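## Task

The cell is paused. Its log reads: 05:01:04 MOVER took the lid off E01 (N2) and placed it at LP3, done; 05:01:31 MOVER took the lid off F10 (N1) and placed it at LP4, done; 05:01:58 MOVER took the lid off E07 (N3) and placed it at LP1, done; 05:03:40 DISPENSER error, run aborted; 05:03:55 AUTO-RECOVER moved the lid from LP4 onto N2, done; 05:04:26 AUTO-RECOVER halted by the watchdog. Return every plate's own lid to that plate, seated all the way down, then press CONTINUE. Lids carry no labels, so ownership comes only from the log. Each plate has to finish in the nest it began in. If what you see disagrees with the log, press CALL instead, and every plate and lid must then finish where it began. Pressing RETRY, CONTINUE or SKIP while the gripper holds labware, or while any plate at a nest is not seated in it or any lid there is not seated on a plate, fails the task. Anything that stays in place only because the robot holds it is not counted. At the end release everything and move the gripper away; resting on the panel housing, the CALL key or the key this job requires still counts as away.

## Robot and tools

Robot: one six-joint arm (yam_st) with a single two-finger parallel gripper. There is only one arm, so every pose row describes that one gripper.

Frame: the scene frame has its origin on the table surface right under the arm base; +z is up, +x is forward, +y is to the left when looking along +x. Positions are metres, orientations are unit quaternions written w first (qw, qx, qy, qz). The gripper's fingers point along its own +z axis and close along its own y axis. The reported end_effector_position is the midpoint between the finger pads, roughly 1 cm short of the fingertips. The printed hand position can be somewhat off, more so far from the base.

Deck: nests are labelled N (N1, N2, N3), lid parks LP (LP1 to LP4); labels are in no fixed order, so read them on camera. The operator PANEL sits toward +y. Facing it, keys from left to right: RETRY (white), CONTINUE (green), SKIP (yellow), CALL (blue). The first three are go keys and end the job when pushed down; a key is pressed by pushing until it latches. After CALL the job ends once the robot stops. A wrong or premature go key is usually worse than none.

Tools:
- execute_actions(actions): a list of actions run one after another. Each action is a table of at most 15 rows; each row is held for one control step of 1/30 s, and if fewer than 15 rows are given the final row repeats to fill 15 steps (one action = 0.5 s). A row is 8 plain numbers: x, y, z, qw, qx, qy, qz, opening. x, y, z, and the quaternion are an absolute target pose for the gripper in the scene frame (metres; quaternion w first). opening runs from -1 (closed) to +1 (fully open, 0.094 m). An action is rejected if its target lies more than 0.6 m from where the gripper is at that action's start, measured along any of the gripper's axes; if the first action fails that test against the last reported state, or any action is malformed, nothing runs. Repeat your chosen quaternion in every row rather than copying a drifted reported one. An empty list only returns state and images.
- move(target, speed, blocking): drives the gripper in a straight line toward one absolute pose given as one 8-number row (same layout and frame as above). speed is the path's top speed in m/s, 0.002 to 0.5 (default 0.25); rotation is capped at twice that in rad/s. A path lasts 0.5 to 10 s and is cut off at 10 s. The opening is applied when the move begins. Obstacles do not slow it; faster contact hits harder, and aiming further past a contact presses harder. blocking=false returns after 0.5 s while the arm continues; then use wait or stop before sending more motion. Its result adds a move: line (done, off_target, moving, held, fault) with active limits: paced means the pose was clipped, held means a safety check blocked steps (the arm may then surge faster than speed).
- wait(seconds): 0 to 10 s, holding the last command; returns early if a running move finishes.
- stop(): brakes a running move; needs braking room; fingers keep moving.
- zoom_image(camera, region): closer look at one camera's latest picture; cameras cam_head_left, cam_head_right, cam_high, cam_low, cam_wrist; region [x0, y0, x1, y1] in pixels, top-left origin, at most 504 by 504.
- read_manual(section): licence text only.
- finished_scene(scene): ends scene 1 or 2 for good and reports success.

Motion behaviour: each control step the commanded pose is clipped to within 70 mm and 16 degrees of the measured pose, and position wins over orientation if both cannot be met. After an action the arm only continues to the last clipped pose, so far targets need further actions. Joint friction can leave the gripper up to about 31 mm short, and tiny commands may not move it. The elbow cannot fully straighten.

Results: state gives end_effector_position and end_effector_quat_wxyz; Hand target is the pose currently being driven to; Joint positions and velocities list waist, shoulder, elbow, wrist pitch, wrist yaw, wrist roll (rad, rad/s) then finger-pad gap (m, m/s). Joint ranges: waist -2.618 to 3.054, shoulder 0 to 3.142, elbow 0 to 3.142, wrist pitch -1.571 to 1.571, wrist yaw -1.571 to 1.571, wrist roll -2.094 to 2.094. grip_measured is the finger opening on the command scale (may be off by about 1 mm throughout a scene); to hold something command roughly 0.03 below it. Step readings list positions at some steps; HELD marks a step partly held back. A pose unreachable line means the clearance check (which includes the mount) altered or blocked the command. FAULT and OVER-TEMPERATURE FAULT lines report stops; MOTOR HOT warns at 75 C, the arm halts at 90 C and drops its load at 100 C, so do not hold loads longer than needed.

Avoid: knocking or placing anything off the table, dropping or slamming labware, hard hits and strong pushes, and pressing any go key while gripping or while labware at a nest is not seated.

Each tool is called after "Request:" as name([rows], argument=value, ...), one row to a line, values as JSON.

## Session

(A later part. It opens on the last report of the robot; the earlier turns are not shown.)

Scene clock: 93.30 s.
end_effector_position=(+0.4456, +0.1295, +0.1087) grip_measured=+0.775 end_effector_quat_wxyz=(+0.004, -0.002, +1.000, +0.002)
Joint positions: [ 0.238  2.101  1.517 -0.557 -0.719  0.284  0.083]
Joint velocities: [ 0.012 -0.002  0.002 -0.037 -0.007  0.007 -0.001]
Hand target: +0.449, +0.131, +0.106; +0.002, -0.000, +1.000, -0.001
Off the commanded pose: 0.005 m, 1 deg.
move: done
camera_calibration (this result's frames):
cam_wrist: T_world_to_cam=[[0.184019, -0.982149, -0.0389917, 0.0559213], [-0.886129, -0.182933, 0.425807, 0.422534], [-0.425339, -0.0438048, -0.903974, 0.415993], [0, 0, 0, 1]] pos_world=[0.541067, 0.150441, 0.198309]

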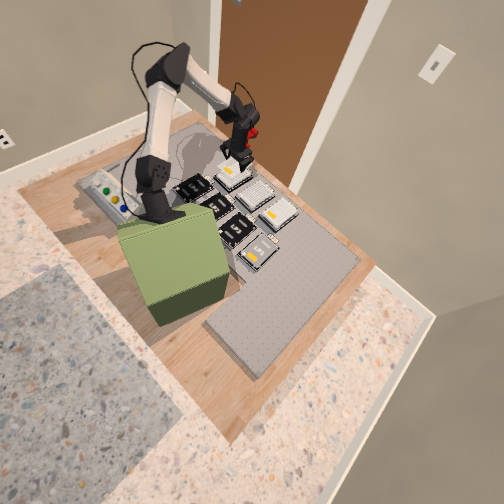

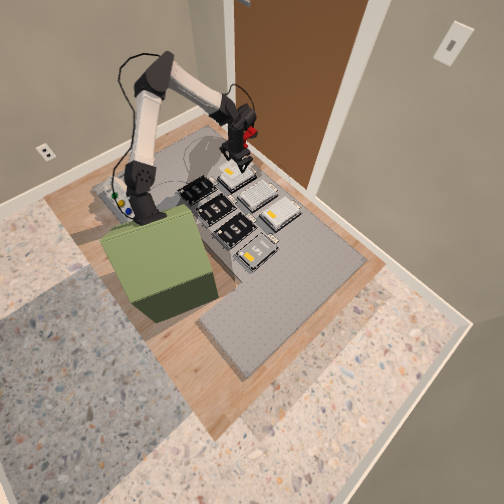

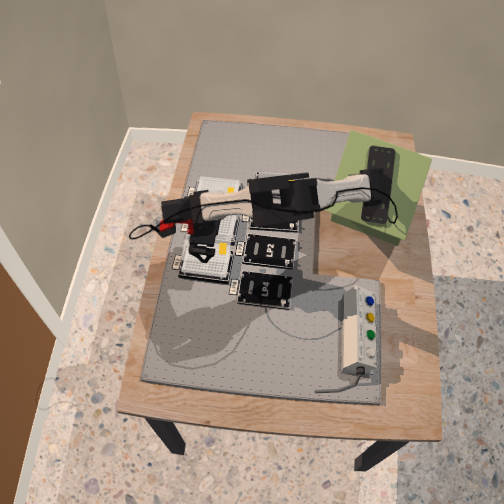

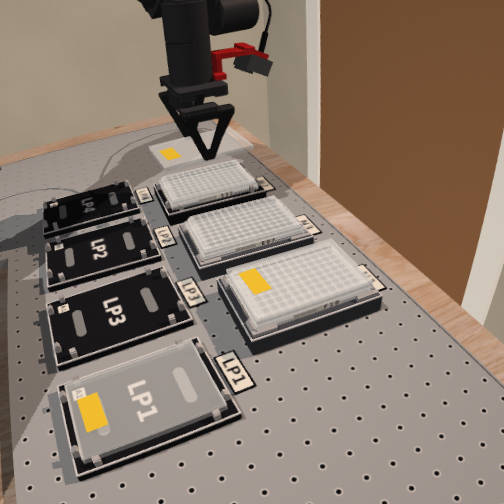

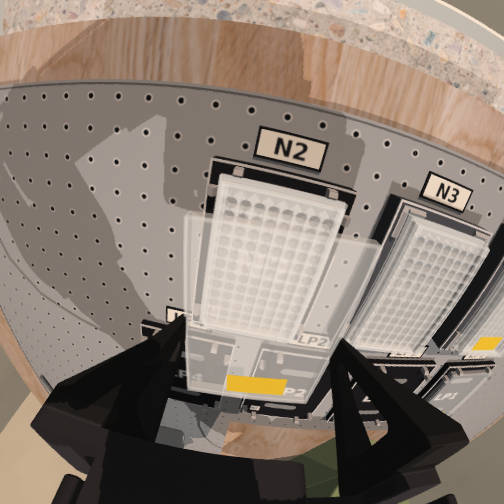

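Request:
execute_actions([
  [[0.450,0.131,0.095,0,0,1,0,0.75],[0.450,0.131,0.085,0,0,1,0,0.75],[0.450,0.131,0.075,0,0,1,0,0.75],[0.442,0.127,0.062,0,0,1,0,0.75],[0.442,0.127,0.062,0,0,1,0,0.75],[0.460,0.135,0.088,0,0,1,0,0.75],[0.460,0.135,0.088,0,0,1,0,0.75],[0.442,0.127,0.060,0,0,1,0,0.75],[0.442,0.127,0.060,0,0,1,0,0.75],[0.460,0.135,0.086,0,0,1,0,0.75],[0.460,0.135,0.086,0,0,1,0,0.75],[0.443,0.127,0.062,0,0,1,0,0.75],[0.443,0.127,0.062,0,0,1,0,0.75],[0.451,0.131,0.073,0,0,1,0,0.75]],
])

Request:
zoom_image(camera="cam_wrist", region=[150, 150, 420, 420])

Scene clock: 94.43 s.
end_effector_position=(+0.4542, +0.1340, +0.0778) grip_measured=+0.775 end_effector_quat_wxyz=(+0.006, -0.007, +1.000, +0.004)
Joint positions: [ 0.287  2.179  1.565 -0.483 -0.7    0.337  0.083]
Joint velocities: [ 0.002 -0.002 -0.002  0.007 -0.022  0.051 -0.   ]
Hand target: +0.451, +0.131, +0.073; +0.000, -0.000, +1.000, -0.000
Off the commanded pose: 0.007 m, 1 deg.
Step readings (end_effector_position):
0: (+0.4452, +0.1294, +0.1087)
1: (+0.4452, +0.1293, +0.1080)
2: (+0.4458, +0.1291, +0.1062)
4: (+0.4476, +0.1291, +0.0974)
8: (+0.4473, +0.1310, +0.0797)
15: end_effector_position above
camera_calibration (this result's frames):
cam_wrist: T_world_to_cam=[[0.192633, -0.980384, -0.0417136, 0.0536535], [-0.886002, -0.192046, 0.422041, 0.44554], [-0.421773, -0.0443408, -0.905617, 0.39053], [0, 0, 0, 1]] pos_world=[0.549129, 0.155481, 0.167872]

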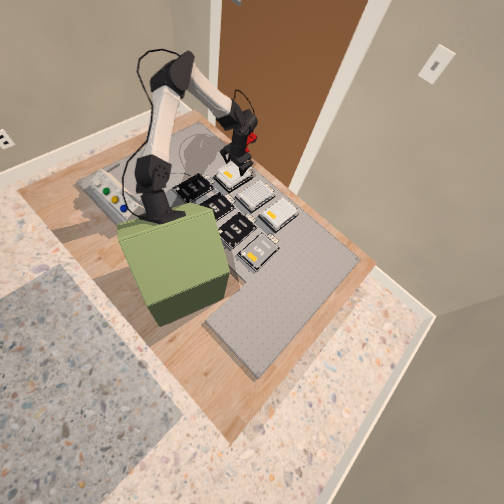

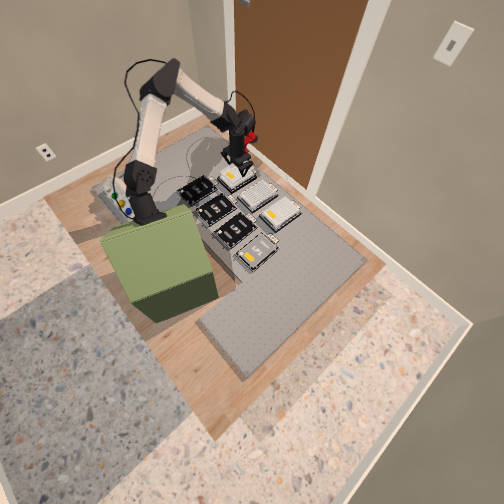

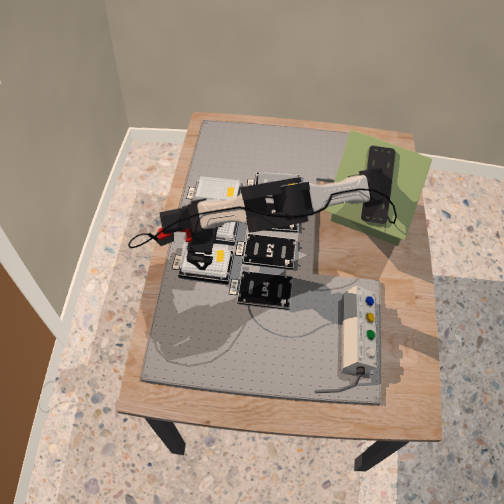

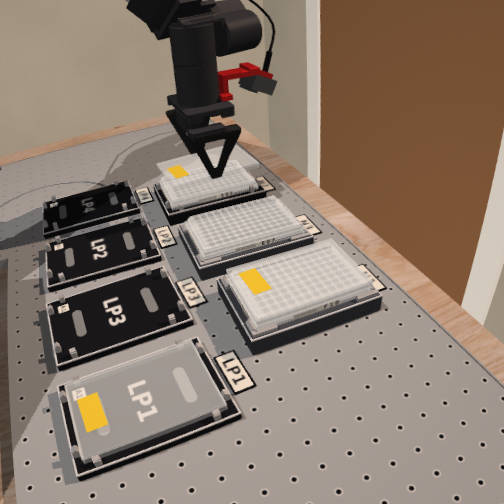

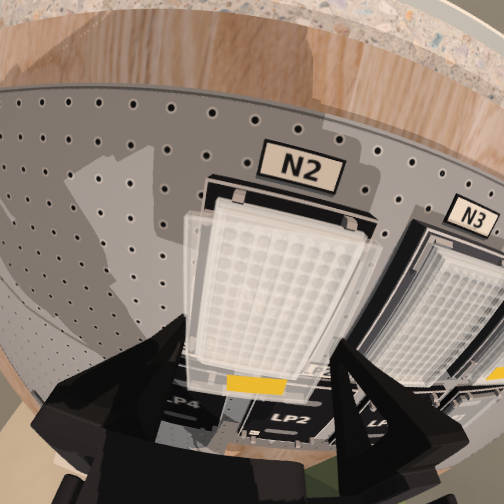

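Region (150, 150, 420, 420) of cam_wrist's 504x504 image, scaled by 1.867, with more detail than that image has.

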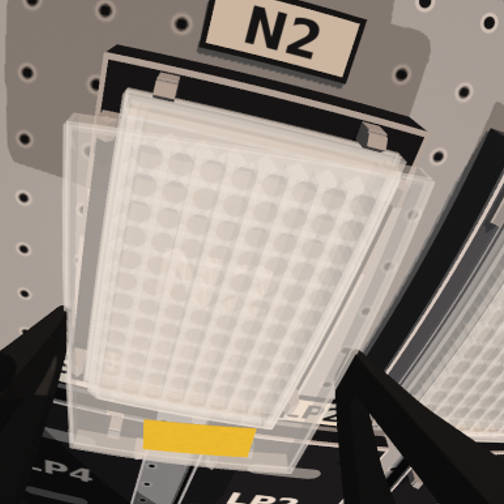

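Request:
zoom_image(camera="cam_high", region=[160, 200, 280, 300])

Request:
zoom_image(camera="cam_low", region=[130, 120, 290, 240])

Region (160, 200, 280, 300) of cam_high's 504x504 image, scaled by 4.200, with more detail than that image has.

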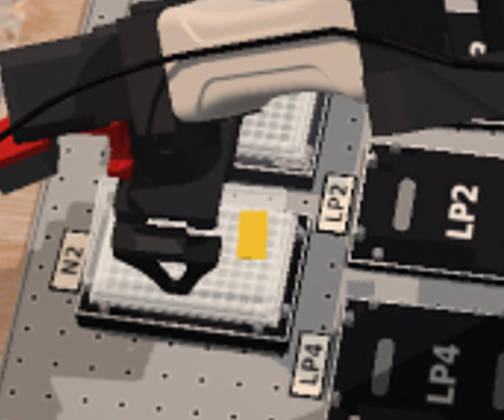

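Region (130, 120, 290, 240) of cam_low's 504x504 image, scaled by 3.150, with more detail than that image has; it fills the top 378 rows of this view, and the rest is white.

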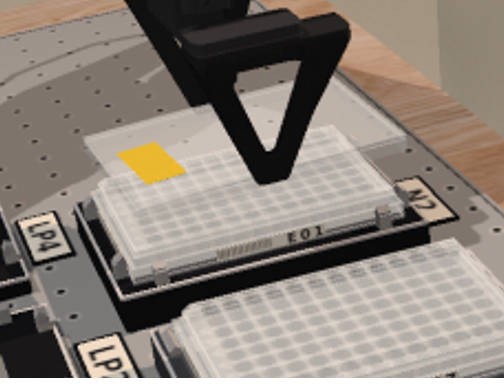

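Request:
execute_actions([
  [[0.452,0.133,0.078,0,0.09,0.9959,0,0.75],[0.452,0.133,0.078,0,0.09,0.9959,0,0.75],[0.452,0.133,0.078,0,-0.02,0.9998,0,0.75],[0.452,0.133,0.078,0,-0.02,0.9998,0,0.75],[0.452,0.133,0.078,0,0.08,0.9968,0,0.75],[0.452,0.133,0.078,0,0.08,0.9968,0,0.75],[0.452,0.133,0.078,0,-0.015,0.9999,0,0.75],[0.452,0.133,0.078,0,-0.015,0.9999,0,0.75],[0.452,0.133,0.078,0,0.07,0.9975,0,0.75],[0.452,0.133,0.078,0,0.07,0.9975,0,0.75],[0.452,0.133,0.078,0,0.0,1,0,0.75],[0.452,0.133,0.078,0,0.0,1,0,0.75],[0.452,0.133,0.078,0,0.055,0.9985,0,0.75],[0.452,0.133,0.078,0,0.032,0.9995,0,0.75]],
])

Request:
zoom_image(camera="cam_wrist", region=[150, 150, 420, 420])

Scene clock: 98.60 s.
end_effector_position=(+0.4525, +0.1332, +0.0778) grip_measured=+0.776 end_effector_quat_wxyz=(+0.003, +0.027, +1.000, +0.002)
Joint positions: [ 0.287  2.179  1.565 -0.492 -0.698  0.398  0.083]
Joint velocities: [-0.007 -0.017  0.002 -0.007 -0.051 -0.022 -0.   ]
Hand target: +0.452, +0.133, +0.078; +0.000, +0.032, +0.999, -0.000
Off the commanded pose: 0.001 m, 1 deg.
Step readings (end_effector_position):
0: (+0.4541, +0.1339, +0.0778)
1: (+0.4539, +0.1338, +0.0778)
2: (+0.4535, +0.1337, +0.0778)
4: (+0.4530, +0.1335, +0.0778)
8: (+0.4528, +0.1334, +0.0778)
15: end_effector_position above
camera_calibration (this result's frames):
cam_wrist: T_world_to_cam=[[0.127006, -0.991094, -0.0400298, 0.0841777], [-0.894039, -0.131861, 0.428143, 0.439095], [-0.429609, -0.0185886, -0.902824, 0.389686], [0, 0, 0, 1]] pos_world=[0.549289, 0.148571, 0.167192]

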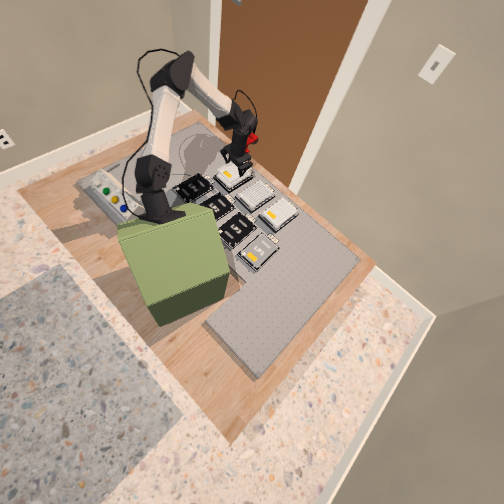

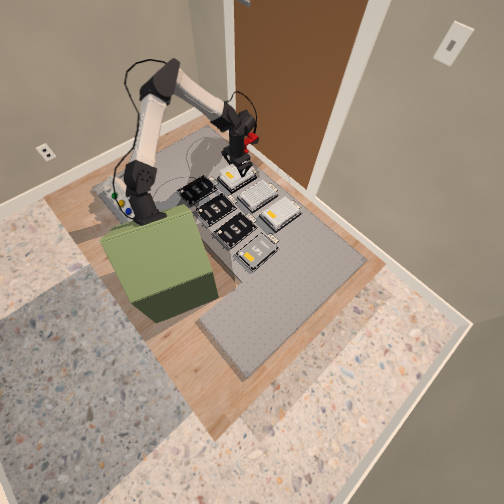

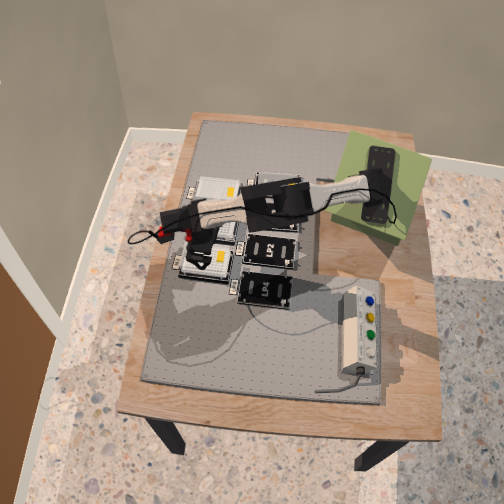

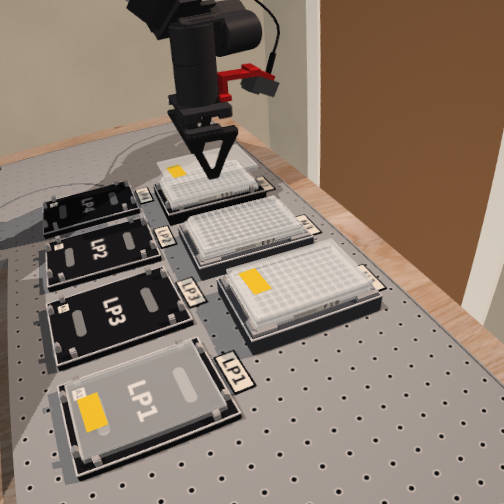

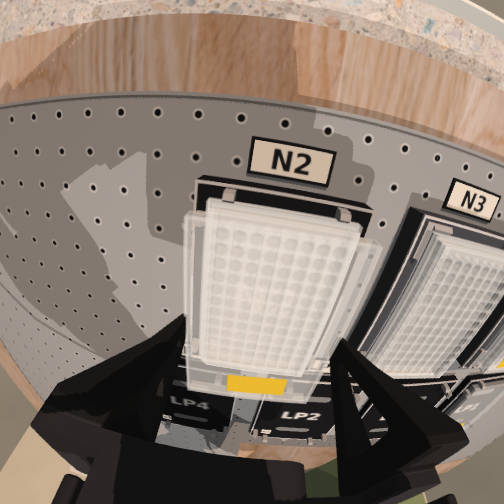

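Region (150, 150, 420, 420) of cam_wrist's 504x504 image, scaled by 1.867, with more detail than that image has.

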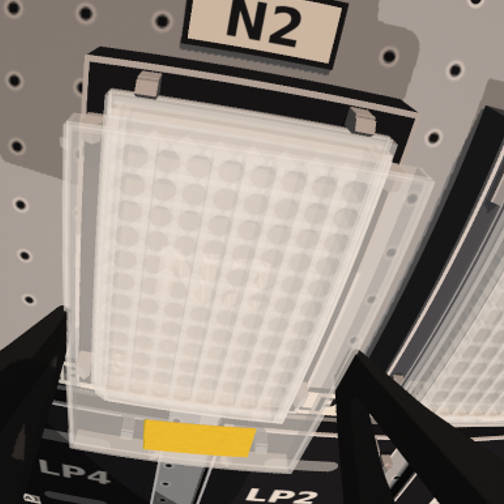

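Request:
execute_actions([
  [[0.442,0.126,0.056,0,0.032,0.9995,0,0.75],[0.442,0.126,0.056,0,0.032,0.9995,0,0.75],[0.458,0.134,0.082,0,0.032,0.9995,0,0.75],[0.458,0.134,0.082,0,0.032,0.9995,0,0.75],[0.442,0.126,0.054,0,0.032,0.9995,0,0.75],[0.442,0.126,0.054,0,0.032,0.9995,0,0.75],[0.458,0.134,0.080,0,0.032,0.9995,0,0.75],[0.458,0.134,0.080,0,0.032,0.9995,0,0.75],[0.442,0.126,0.054,0,0.032,0.9995,0,0.75],[0.442,0.126,0.054,0,0.032,0.9995,0,0.75],[0.457,0.134,0.078,0,0.032,0.9995,0,0.75],[0.457,0.134,0.078,0,0.032,0.9995,0,0.75],[0.445,0.127,0.058,0,0.032,0.9995,0,0.75],[0.450,0.130,0.068,0,0.032,0.9995,0,0.75]],
])

Request:
zoom_image(camera="cam_wrist", region=[150, 150, 420, 420])

Scene clock: 100.47 s.
end_effector_position=(+0.4545, +0.1333, +0.0746) grip_measured=+0.776 end_effector_quat_wxyz=(+0.008, +0.029, +1.000, +0.003)
Joint positions: [ 0.291  2.184  1.563 -0.469 -0.693  0.415  0.083]
Joint velocities: [-0.012 -0.022  0.002  0.007  0.022 -0.11   0.   ]
Hand target: +0.450, +0.130, +0.068; -0.000, +0.032, +0.999, +0.000
Off the commanded pose: 0.009 m, 1 deg.
Step readings (end_effector_position):
0: (+0.4522, +0.1331, +0.0778)
1: (+0.4528, +0.1331, +0.0771)
2: (+0.4534, +0.1331, +0.0760)
4: (+0.4518, +0.1330, +0.0762)
8: (+0.4530, +0.1332, +0.0753)
15: end_effector_position above
camera_calibration (this result's frames):
cam_wrist: T_world_to_cam=[[0.122489, -0.991708, -0.0388827, 0.0859027], [-0.898649, -0.127452, 0.419745, 0.444366], [-0.42122, -0.0164721, -0.906809, 0.383847], [0, 0, 0, 1]] pos_world=[0.550491, 0.148149, 0.164896]

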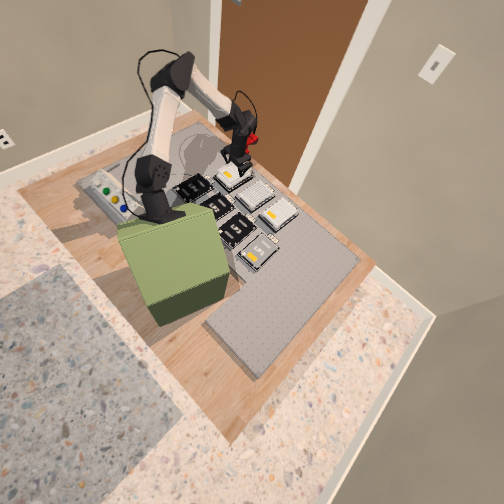

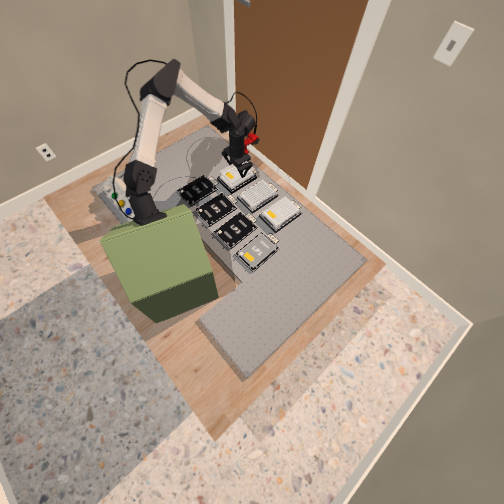

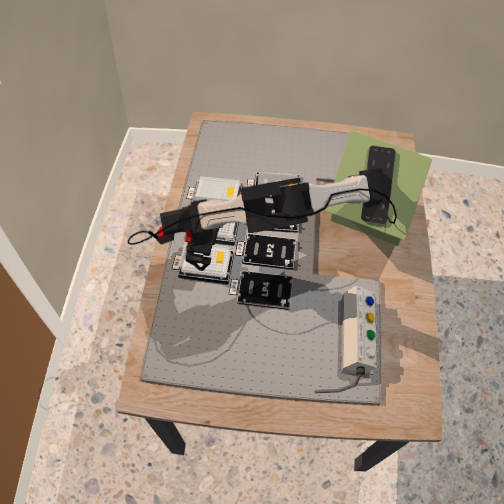

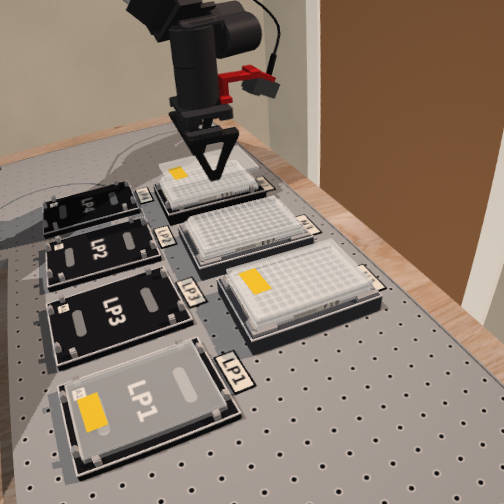

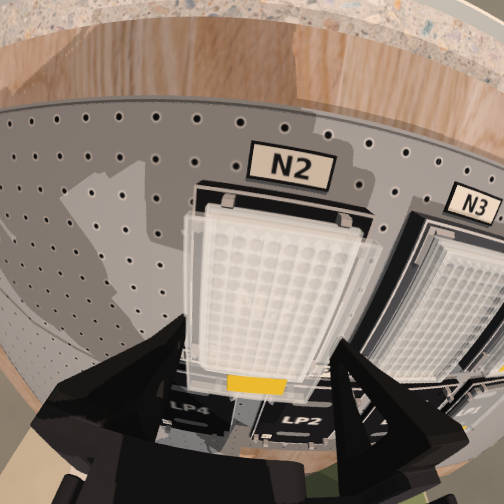

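Region (150, 150, 420, 420) of cam_wrist's 504x504 image, scaled by 1.867, with more detail than that image has.

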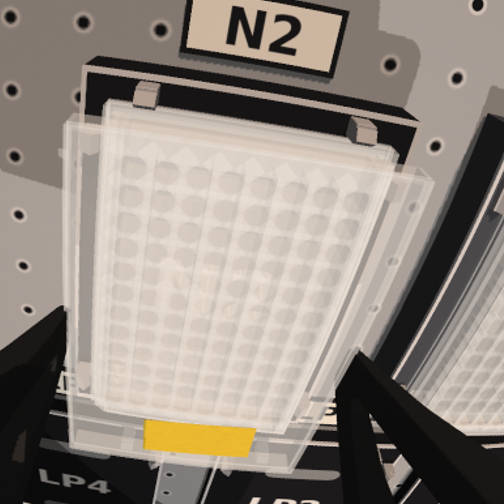

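Request:
execute_actions([
  [[0.436,0.118,0.046,0,0.032,0.9995,0,0.75],[0.436,0.118,0.046,0,0.032,0.9995,0,0.75],[0.460,0.136,0.084,0,0.032,0.9995,0,0.75],[0.460,0.136,0.084,0,0.032,0.9995,0,0.75],[0.436,0.120,0.046,0,0.032,0.9995,0,0.75],[0.436,0.120,0.046,0,0.032,0.9995,0,0.75],[0.460,0.136,0.084,0,0.032,0.9995,0,0.75],[0.460,0.136,0.084,0,0.032,0.9995,0,0.75],[0.436,0.120,0.046,0,0.032,0.9995,0,0.75],[0.436,0.120,0.046,0,0.032,0.9995,0,0.75],[0.458,0.136,0.080,0,0.032,0.9995,0,0.75],[0.458,0.136,0.080,0,0.032,0.9995,0,0.75],[0.443,0.125,0.056,0,0.032,0.9995,0,0.75],[0.450,0.130,0.068,0,0.032,0.9995,0,0.75]],
])

Scene clock: 101.63 s.
end_effector_position=(+0.4502, +0.1292, +0.0681) grip_measured=+0.776 end_effector_quat_wxyz=(+0.003, +0.032, +0.999, +0.001)
Joint positions: [ 0.296  2.196  1.552 -0.456 -0.692  0.418  0.083]
Joint velocities: [-0.017 -0.012 -0.002 -0.066  0.007  0.037  0.   ]
Hand target: +0.450, +0.130, +0.068; +0.000, +0.032, +0.999, +0.000
Off the commanded pose: 0.001 m, 0 deg.
Step readings (end_effector_position):
0: (+0.4545, +0.1333, +0.0746)
1: (+0.4544, +0.1327, +0.0730)
2: (+0.4540, +0.1316, +0.0712)
4: (+0.4490, +0.1294, +0.0704)
8: (+0.4482, +0.1284, +0.0689)
15: end_effector_position above
camera_calibration (this result's frames):
cam_wrist: T_world_to_cam=[[0.116167, -0.992532, -0.0372321, 0.0849567], [-0.895116, -0.120863, 0.429138, 0.439633], [-0.430433, -0.0165244, -0.902471, 0.379979], [0, 0, 0, 1]] pos_world=[0.547209, 0.143737, 0.15742]

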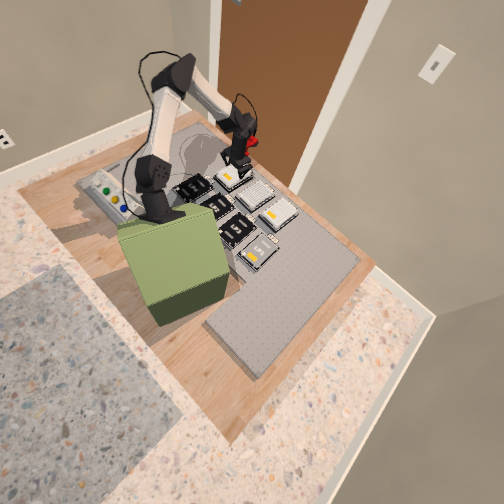

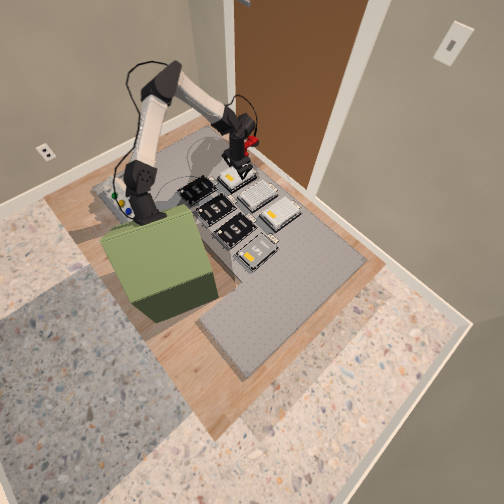

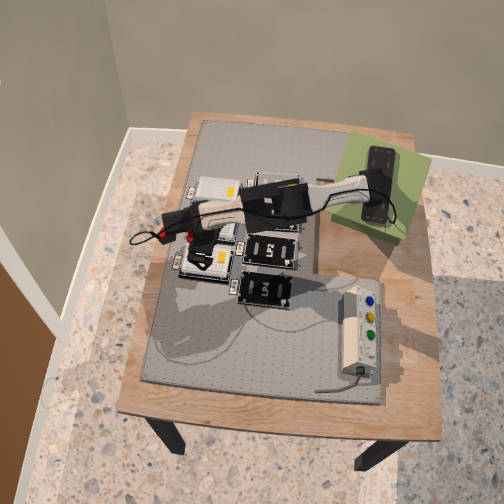

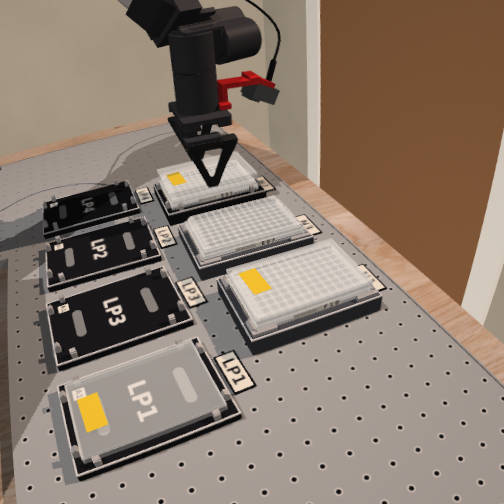

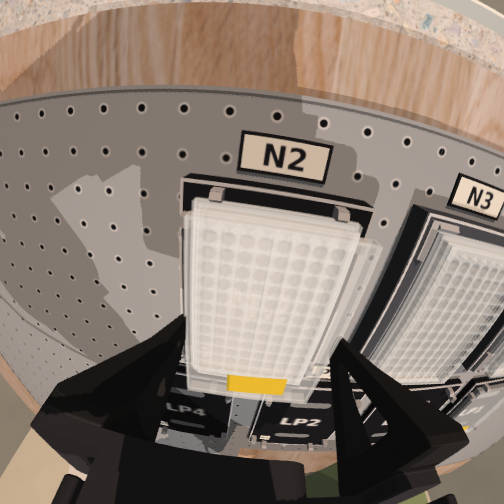

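Request:
execute_actions([
  [[0.464,0.141,0.086,0,0.032,0.9995,0,0.75],[0.464,0.141,0.086,0,0.032,0.9995,0,0.75],[0.441,0.124,0.050,0,0.032,0.9995,0,0.75],[0.441,0.124,0.050,0,0.032,0.9995,0,0.75],[0.464,0.139,0.084,0,0.032,0.9995,0,0.75],[0.464,0.139,0.084,0,0.032,0.9995,0,0.75],[0.441,0.124,0.050,0,0.032,0.9995,0,0.75],[0.441,0.124,0.050,0,0.032,0.9995,0,0.75],[0.462,0.138,0.081,0,0.032,0.9995,0,0.75],[0.462,0.138,0.081,0,0.032,0.9995,0,0.75],[0.445,0.126,0.054,0,0.032,0.9995,0,0.75],[0.445,0.126,0.054,0,0.032,0.9995,0,0.75],[0.458,0.135,0.074,0,0.032,0.9995,0,0.75],[0.4525,0.1313,0.066,0,0.032,0.9995,0,0.75]],
])

Request:
zoom_image(camera="cam_wrist", region=[150, 150, 420, 420])

Scene clock: 102.83 s.
end_effector_position=(+0.4539, +0.1327, +0.0691) grip_measured=+0.776 end_effector_quat_wxyz=(+0.003, +0.030, +1.000, +0.002)
Joint positions: [ 0.298  2.201  1.575 -0.472 -0.692  0.418  0.083]
Joint velocities: [ 0.007 -0.002  0.017 -0.022  0.007 -0.051  0.001]
Hand target: +0.453, +0.131, +0.066; +0.000, +0.032, +0.999, +0.000
Off the commanded pose: 0.004 m, 0 deg.
Step readings (end_effector_position):
0: (+0.4496, +0.1290, +0.0681)
1: (+0.4497, +0.1301, +0.0694)
2: (+0.4504, +0.1317, +0.0710)
4: (+0.4559, +0.1345, +0.0706)
8: (+0.4568, +0.1346, +0.0700)
15: end_effector_position above
camera_calibration (this result's frames):
cam_wrist: T_world_to_cam=[[0.119309, -0.992114, -0.0384211, 0.0866477], [-0.895235, -0.124231, 0.427927, 0.443559], [-0.429326, -0.0166597, -0.902996, 0.382042], [0, 0, 0, 1]] pos_world=[0.550772, 0.147433, 0.1585]

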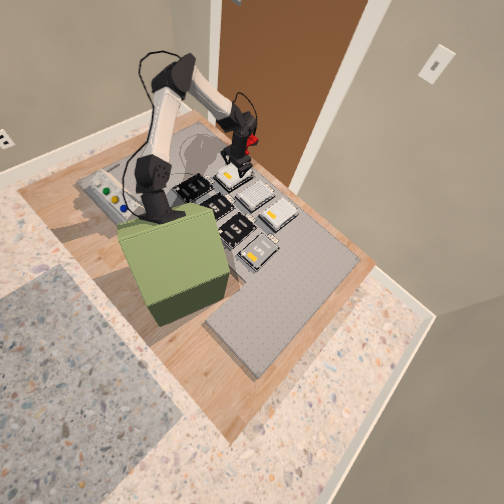

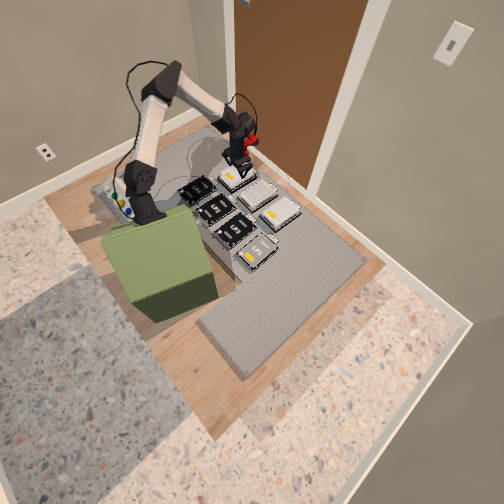

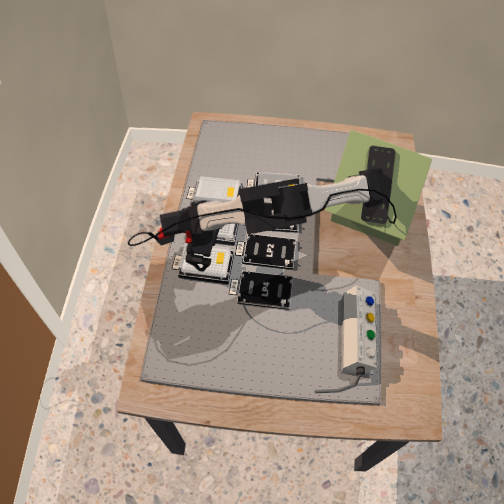

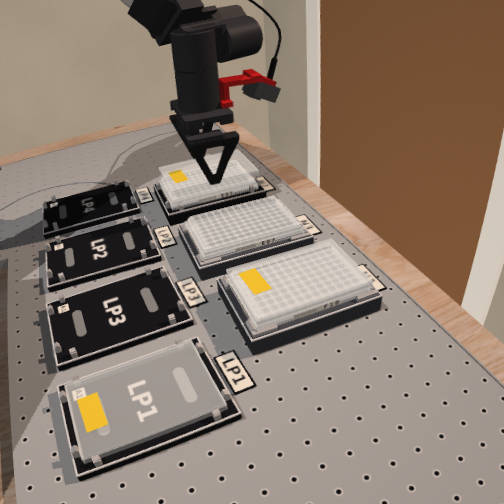

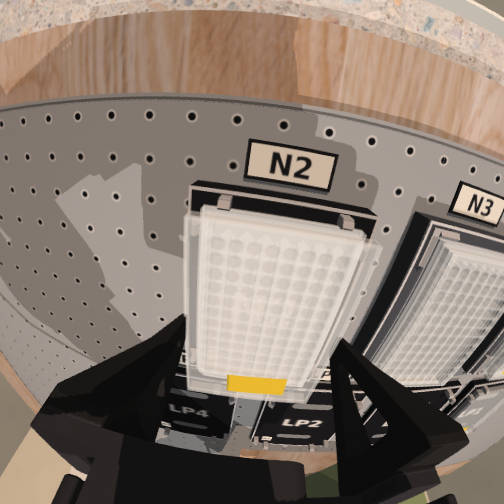

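Region (150, 150, 420, 420) of cam_wrist's 504x504 image, scaled by 1.867, with more detail than that image has.

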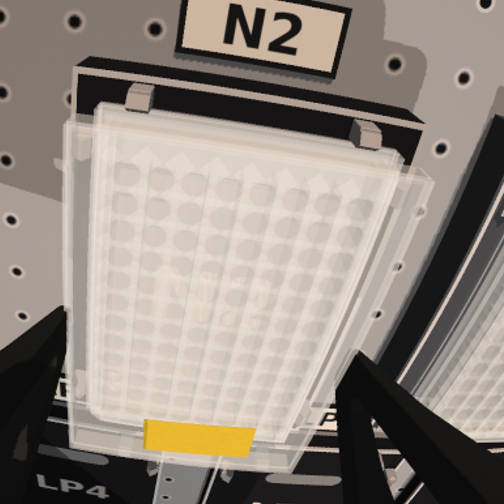

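Request:
execute_actions([
  [[0.443,0.125,0.046,0,0.032,0.9995,0,0.75],[0.443,0.125,0.046,0,0.032,0.9995,0,0.75],[0.461,0.137,0.078,0,0.032,0.9995,0,0.75],[0.461,0.137,0.078,0,0.032,0.9995,0,0.75],[0.443,0.125,0.043,0,0.032,0.9995,0,0.75],[0.443,0.125,0.043,0,0.032,0.9995,0,0.75],[0.461,0.137,0.075,0,0.032,0.9995,0,0.75],[0.461,0.137,0.075,0,0.032,0.9995,0,0.75],[0.443,0.125,0.040,0,0.032,0.9995,0,0.75],[0.443,0.125,0.040,0,0.032,0.9995,0,0.75],[0.461,0.137,0.072,0,0.032,0.9995,0,0.75],[0.461,0.137,0.072,0,0.032,0.9995,0,0.75],[0.446,0.127,0.044,0,0.032,0.9995,0,0.75],[0.452,0.131,0.058,0,0.032,0.9995,0,0.75]],
])

Scene clock: 103.87 s.
end_effector_position=(+0.4579, +0.1347, +0.0659) grip_measured=+0.776 end_effector_quat_wxyz=(+0.010, +0.028, +1.000, +0.003)
Joint positions: [ 0.304  2.209  1.582 -0.45  -0.686  0.431  0.083]
Joint velocities: [ 0.017 -0.002 -0.007  0.037  0.051  0.022  0.   ]
Hand target: +0.452, +0.131, +0.058; +0.000, +0.032, +0.999, +0.000
Off the commanded pose: 0.010 m, 1 deg.
Step readings (end_effector_position):
0: (+0.4539, +0.1327, +0.0691)
1: (+0.4545, +0.1327, +0.0684)
2: (+0.4551, +0.1329, +0.0673)
4: (+0.4532, +0.1331, +0.0681)
8: (+0.4553, +0.1342, +0.0678)
15: end_effector_position above
camera_calibration (this result's frames):
cam_wrist: T_world_to_cam=[[0.124029, -0.991514, -0.0389491, 0.0857639], [-0.899995, -0.128937, 0.416395, 0.452274], [-0.417884, -0.0165909, -0.908349, 0.375975], [0, 0, 0, 1]] pos_world=[0.553521, 0.149589, 0.156532]

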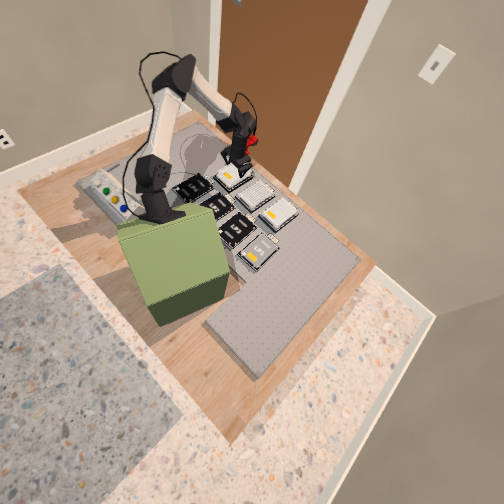

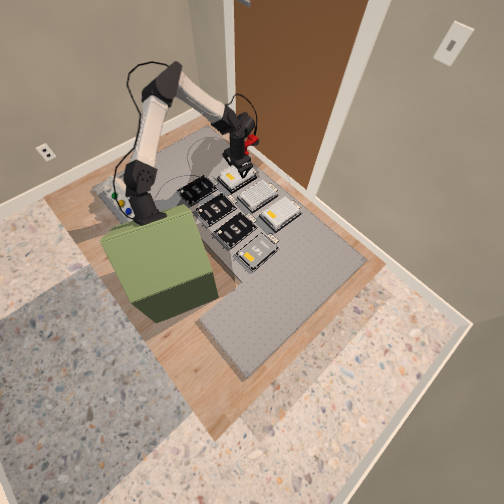

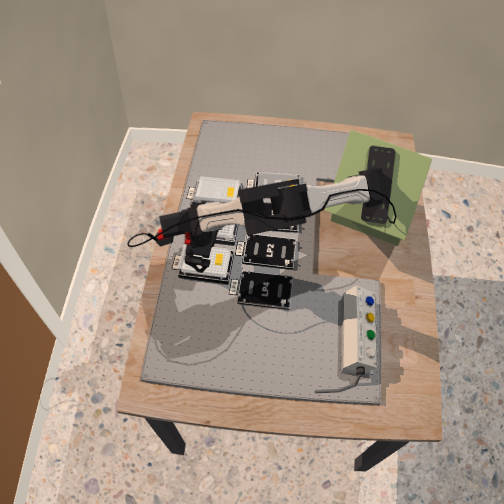

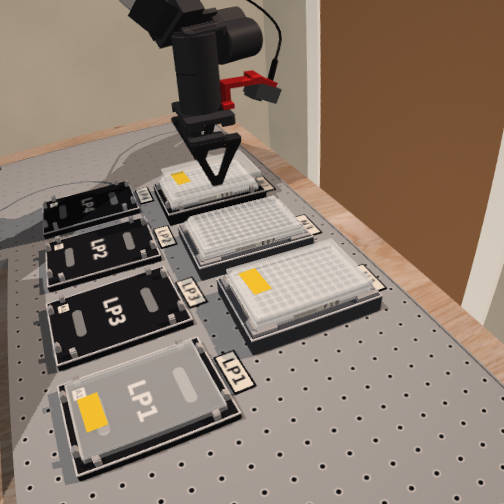

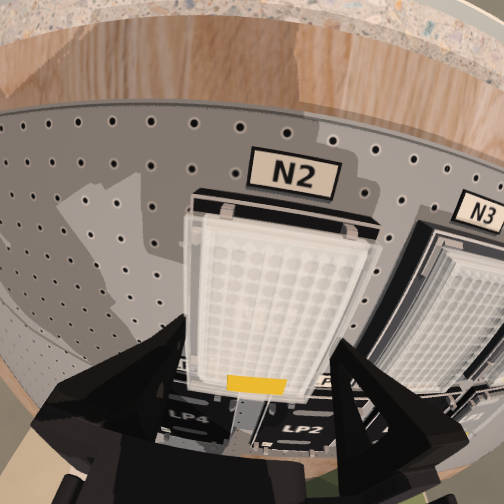

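Request:
execute_actions([
  [[0.438,0.120,0.056,0,0.032,0.9995,0,0.75],[0.438,0.120,0.056,0,0.032,0.9995,0,0.75],[0.460,0.136,0.086,0,0.032,0.9995,0,0.75],[0.460,0.136,0.086,0,0.032,0.9995,0,0.75],[0.438,0.121,0.050,0,0.032,0.9995,0,0.75],[0.438,0.121,0.050,0,0.032,0.9995,0,0.75],[0.460,0.136,0.082,0,0.032,0.9995,0,0.75],[0.460,0.136,0.082,0,0.032,0.9995,0,0.75],[0.438,0.121,0.047,0,0.032,0.9995,0,0.75],[0.438,0.121,0.047,0,0.032,0.9995,0,0.75],[0.458,0.135,0.078,0,0.032,0.9995,0,0.75],[0.458,0.135,0.078,0,0.032,0.9995,0,0.75],[0.443,0.124,0.052,0,0.032,0.9995,0,0.75],[0.450,0.129,0.064,0,0.032,0.9995,0,0.75]],
])

Scene clock: 105.37 s.
end_effector_position=(+0.4505, +0.1291, +0.0655) grip_measured=+0.776 end_effector_quat_wxyz=(+0.002, +0.031, +1.000, -0.000)
Joint positions: [ 0.3    2.203  1.558 -0.454 -0.687  0.42   0.083]
Joint velocities: [-0.002  0.012 -0.022 -0.037 -0.066  0.007 -0.001]
Hand target: +0.450, +0.129, +0.064; -0.000, +0.032, +0.999, -0.000
Off the commanded pose: 0.002 m, 0 deg.
Step readings (end_effector_position):
0: (+0.4578, +0.1348, +0.0658)
1: (+0.4570, +0.1337, +0.0648)
2: (+0.4545, +0.1319, +0.0639)
4: (+0.4478, +0.1284, +0.0652)
8: (+0.4467, +0.1276, +0.0654)
15: end_effector_position above
camera_calibration (this result's frames):
cam_wrist: T_world_to_cam=[[0.117323, -0.992494, -0.034506, 0.0840071], [-0.894474, -0.120704, 0.43052, 0.440652], [-0.431454, -0.0196453, -0.901921, 0.37852], [0, 0, 0, 1]] pos_world=[0.547609, 0.144001, 0.154585]

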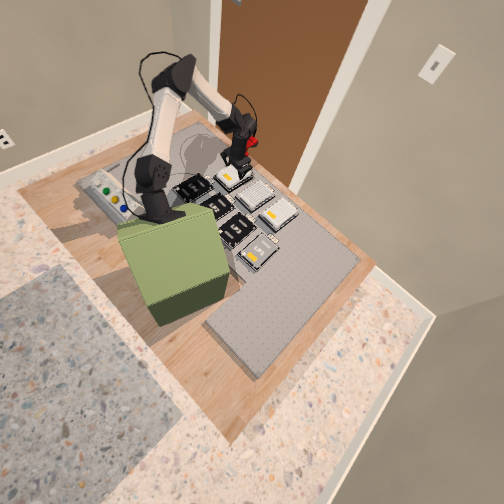

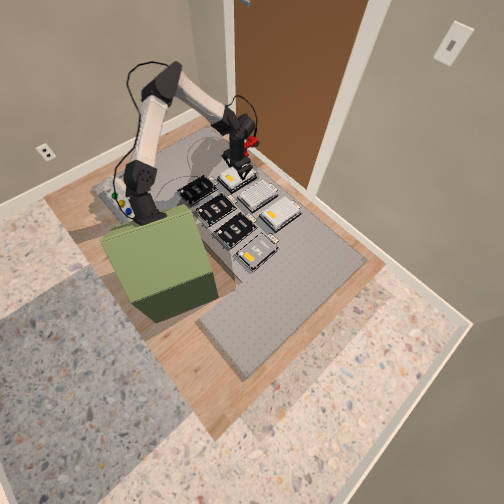

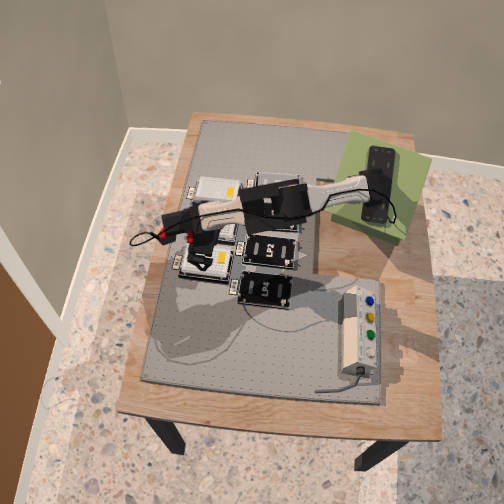

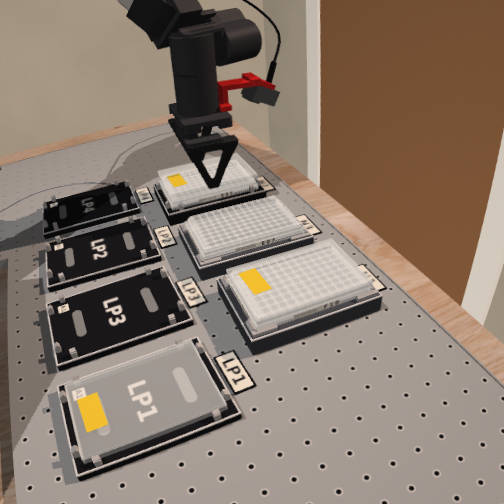

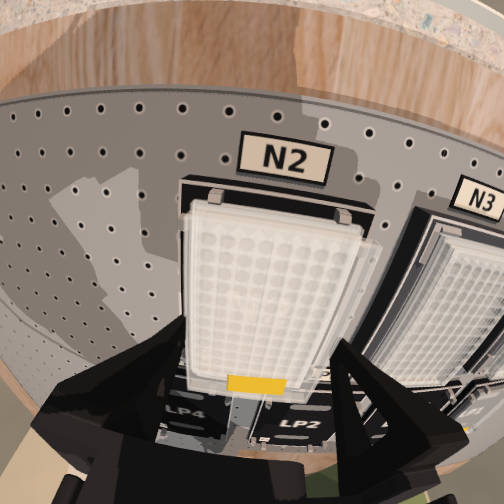

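Request:
execute_actions([
  [[0.4525,0.131,0.048,0,0.032,0.9995,0,0.75],[0.4525,0.131,0.048,0,0.032,0.9995,0,0.75],[0.4525,0.131,0.070,0,0.032,0.9995,0,0.75],[0.4525,0.131,0.070,0,0.032,0.9995,0,0.75],[0.4525,0.131,0.046,0,0.032,0.9995,0,0.75],[0.4525,0.131,0.046,0,0.032,0.9995,0,0.75],[0.4525,0.131,0.068,0,0.032,0.9995,0,0.75],[0.4525,0.131,0.068,0,0.032,0.9995,0,0.75],[0.4525,0.131,0.046,0,0.032,0.9995,0,0.75],[0.4525,0.131,0.046,0,0.032,0.9995,0,0.75],[0.4525,0.131,0.062,0,0.032,0.9995,0,0.75]],
])

Request:
zoom_image(camera="cam_wrist", region=[150, 150, 420, 420])

Request:
zoom_image(camera="cam_low", region=[130, 120, 290, 240])

Scene clock: 106.57 s.
end_effector_position=(+0.4498, +0.1273, +0.0614) grip_measured=+0.776 end_effector_quat_wxyz=(+0.001, +0.037, +0.999, +0.001)
Joint positions: [ 0.303  2.214  1.558 -0.444 -0.69   0.431  0.083]
Joint velocities: [-0.017 -0.012 -0.022  0.037  0.022  0.007 -0.   ]
Hand target: +0.452, +0.131, +0.062; +0.000, +0.032, +0.999, +0.000
Off the commanded pose: 0.005 m, 1 deg.
Step readings (end_effector_position):
0: (+0.4505, +0.1291, +0.0655)
1: (+0.4505, +0.1288, +0.0647)
2: (+0.4508, +0.1288, +0.0634)
4: (+0.4488, +0.1281, +0.0631)
8: (+0.4499, +0.1274, +0.0622)
15: end_effector_position above
camera_calibration (this result's frames):
cam_wrist: T_world_to_cam=[[0.107073, -0.993554, -0.0372321, 0.0870759], [-0.894279, -0.112604, 0.433111, 0.440257], [-0.434512, -0.0130784, -0.900571, 0.374996], [0, 0, 0, 1]] pos_world=[0.547329, 0.140994, 0.150272]

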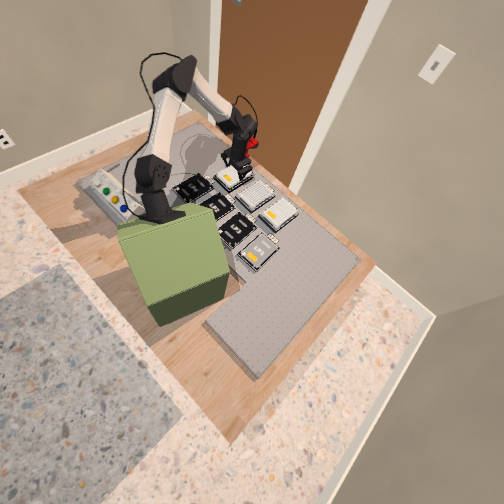

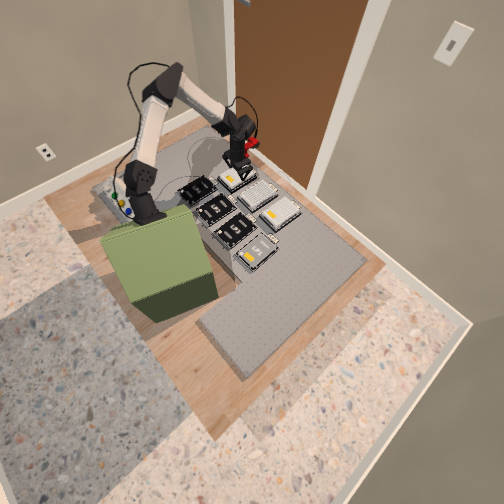

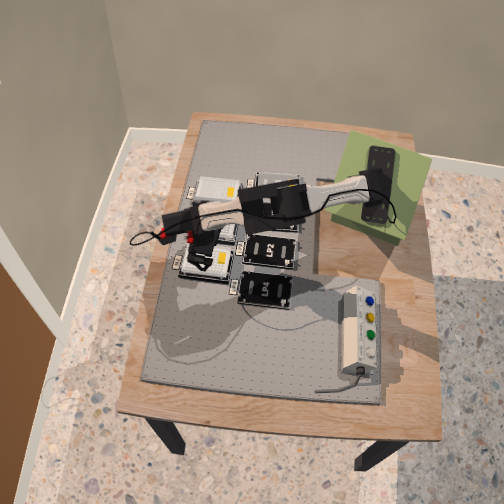

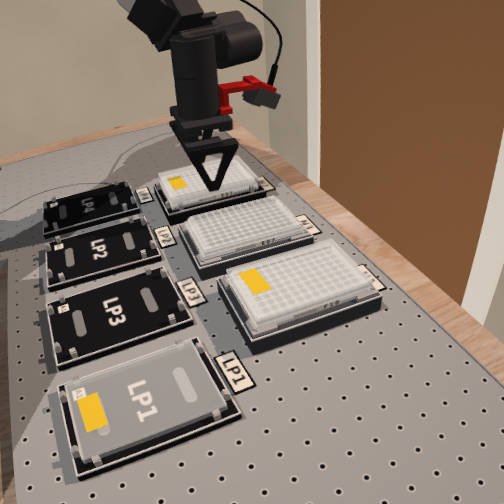

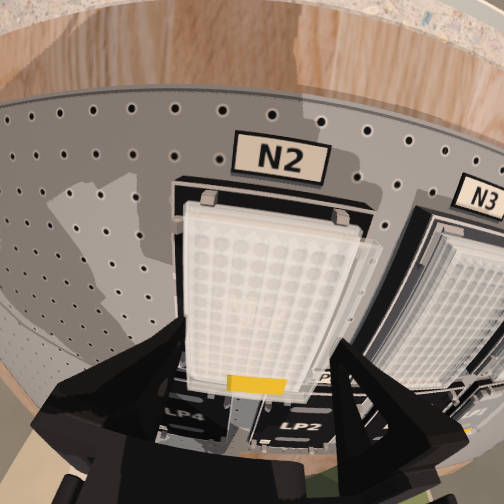

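Region (150, 150, 420, 420) of cam_wrist's 504x504 image, scaled by 1.867, with more detail than that image has.

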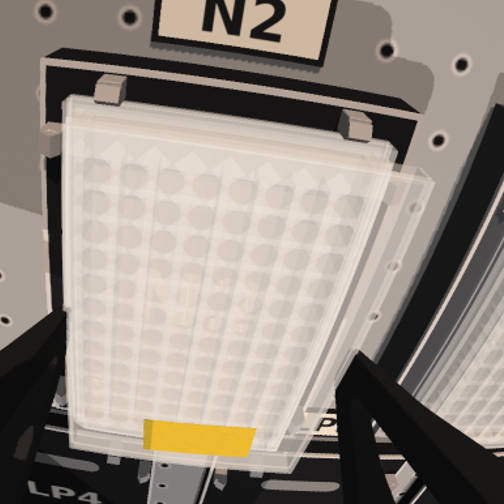

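Region (130, 120, 290, 240) of cam_low's 504x504 image, scaled by 3.150, with more detail than that image has; it fills the top 378 rows of this view, and the rest is white.

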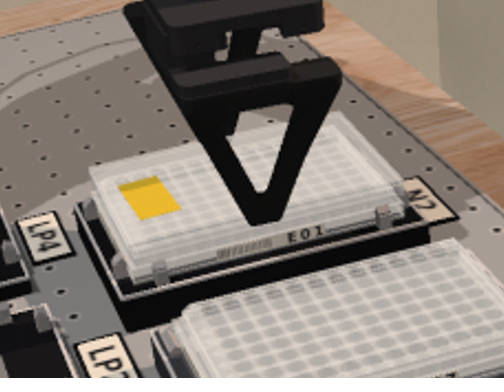

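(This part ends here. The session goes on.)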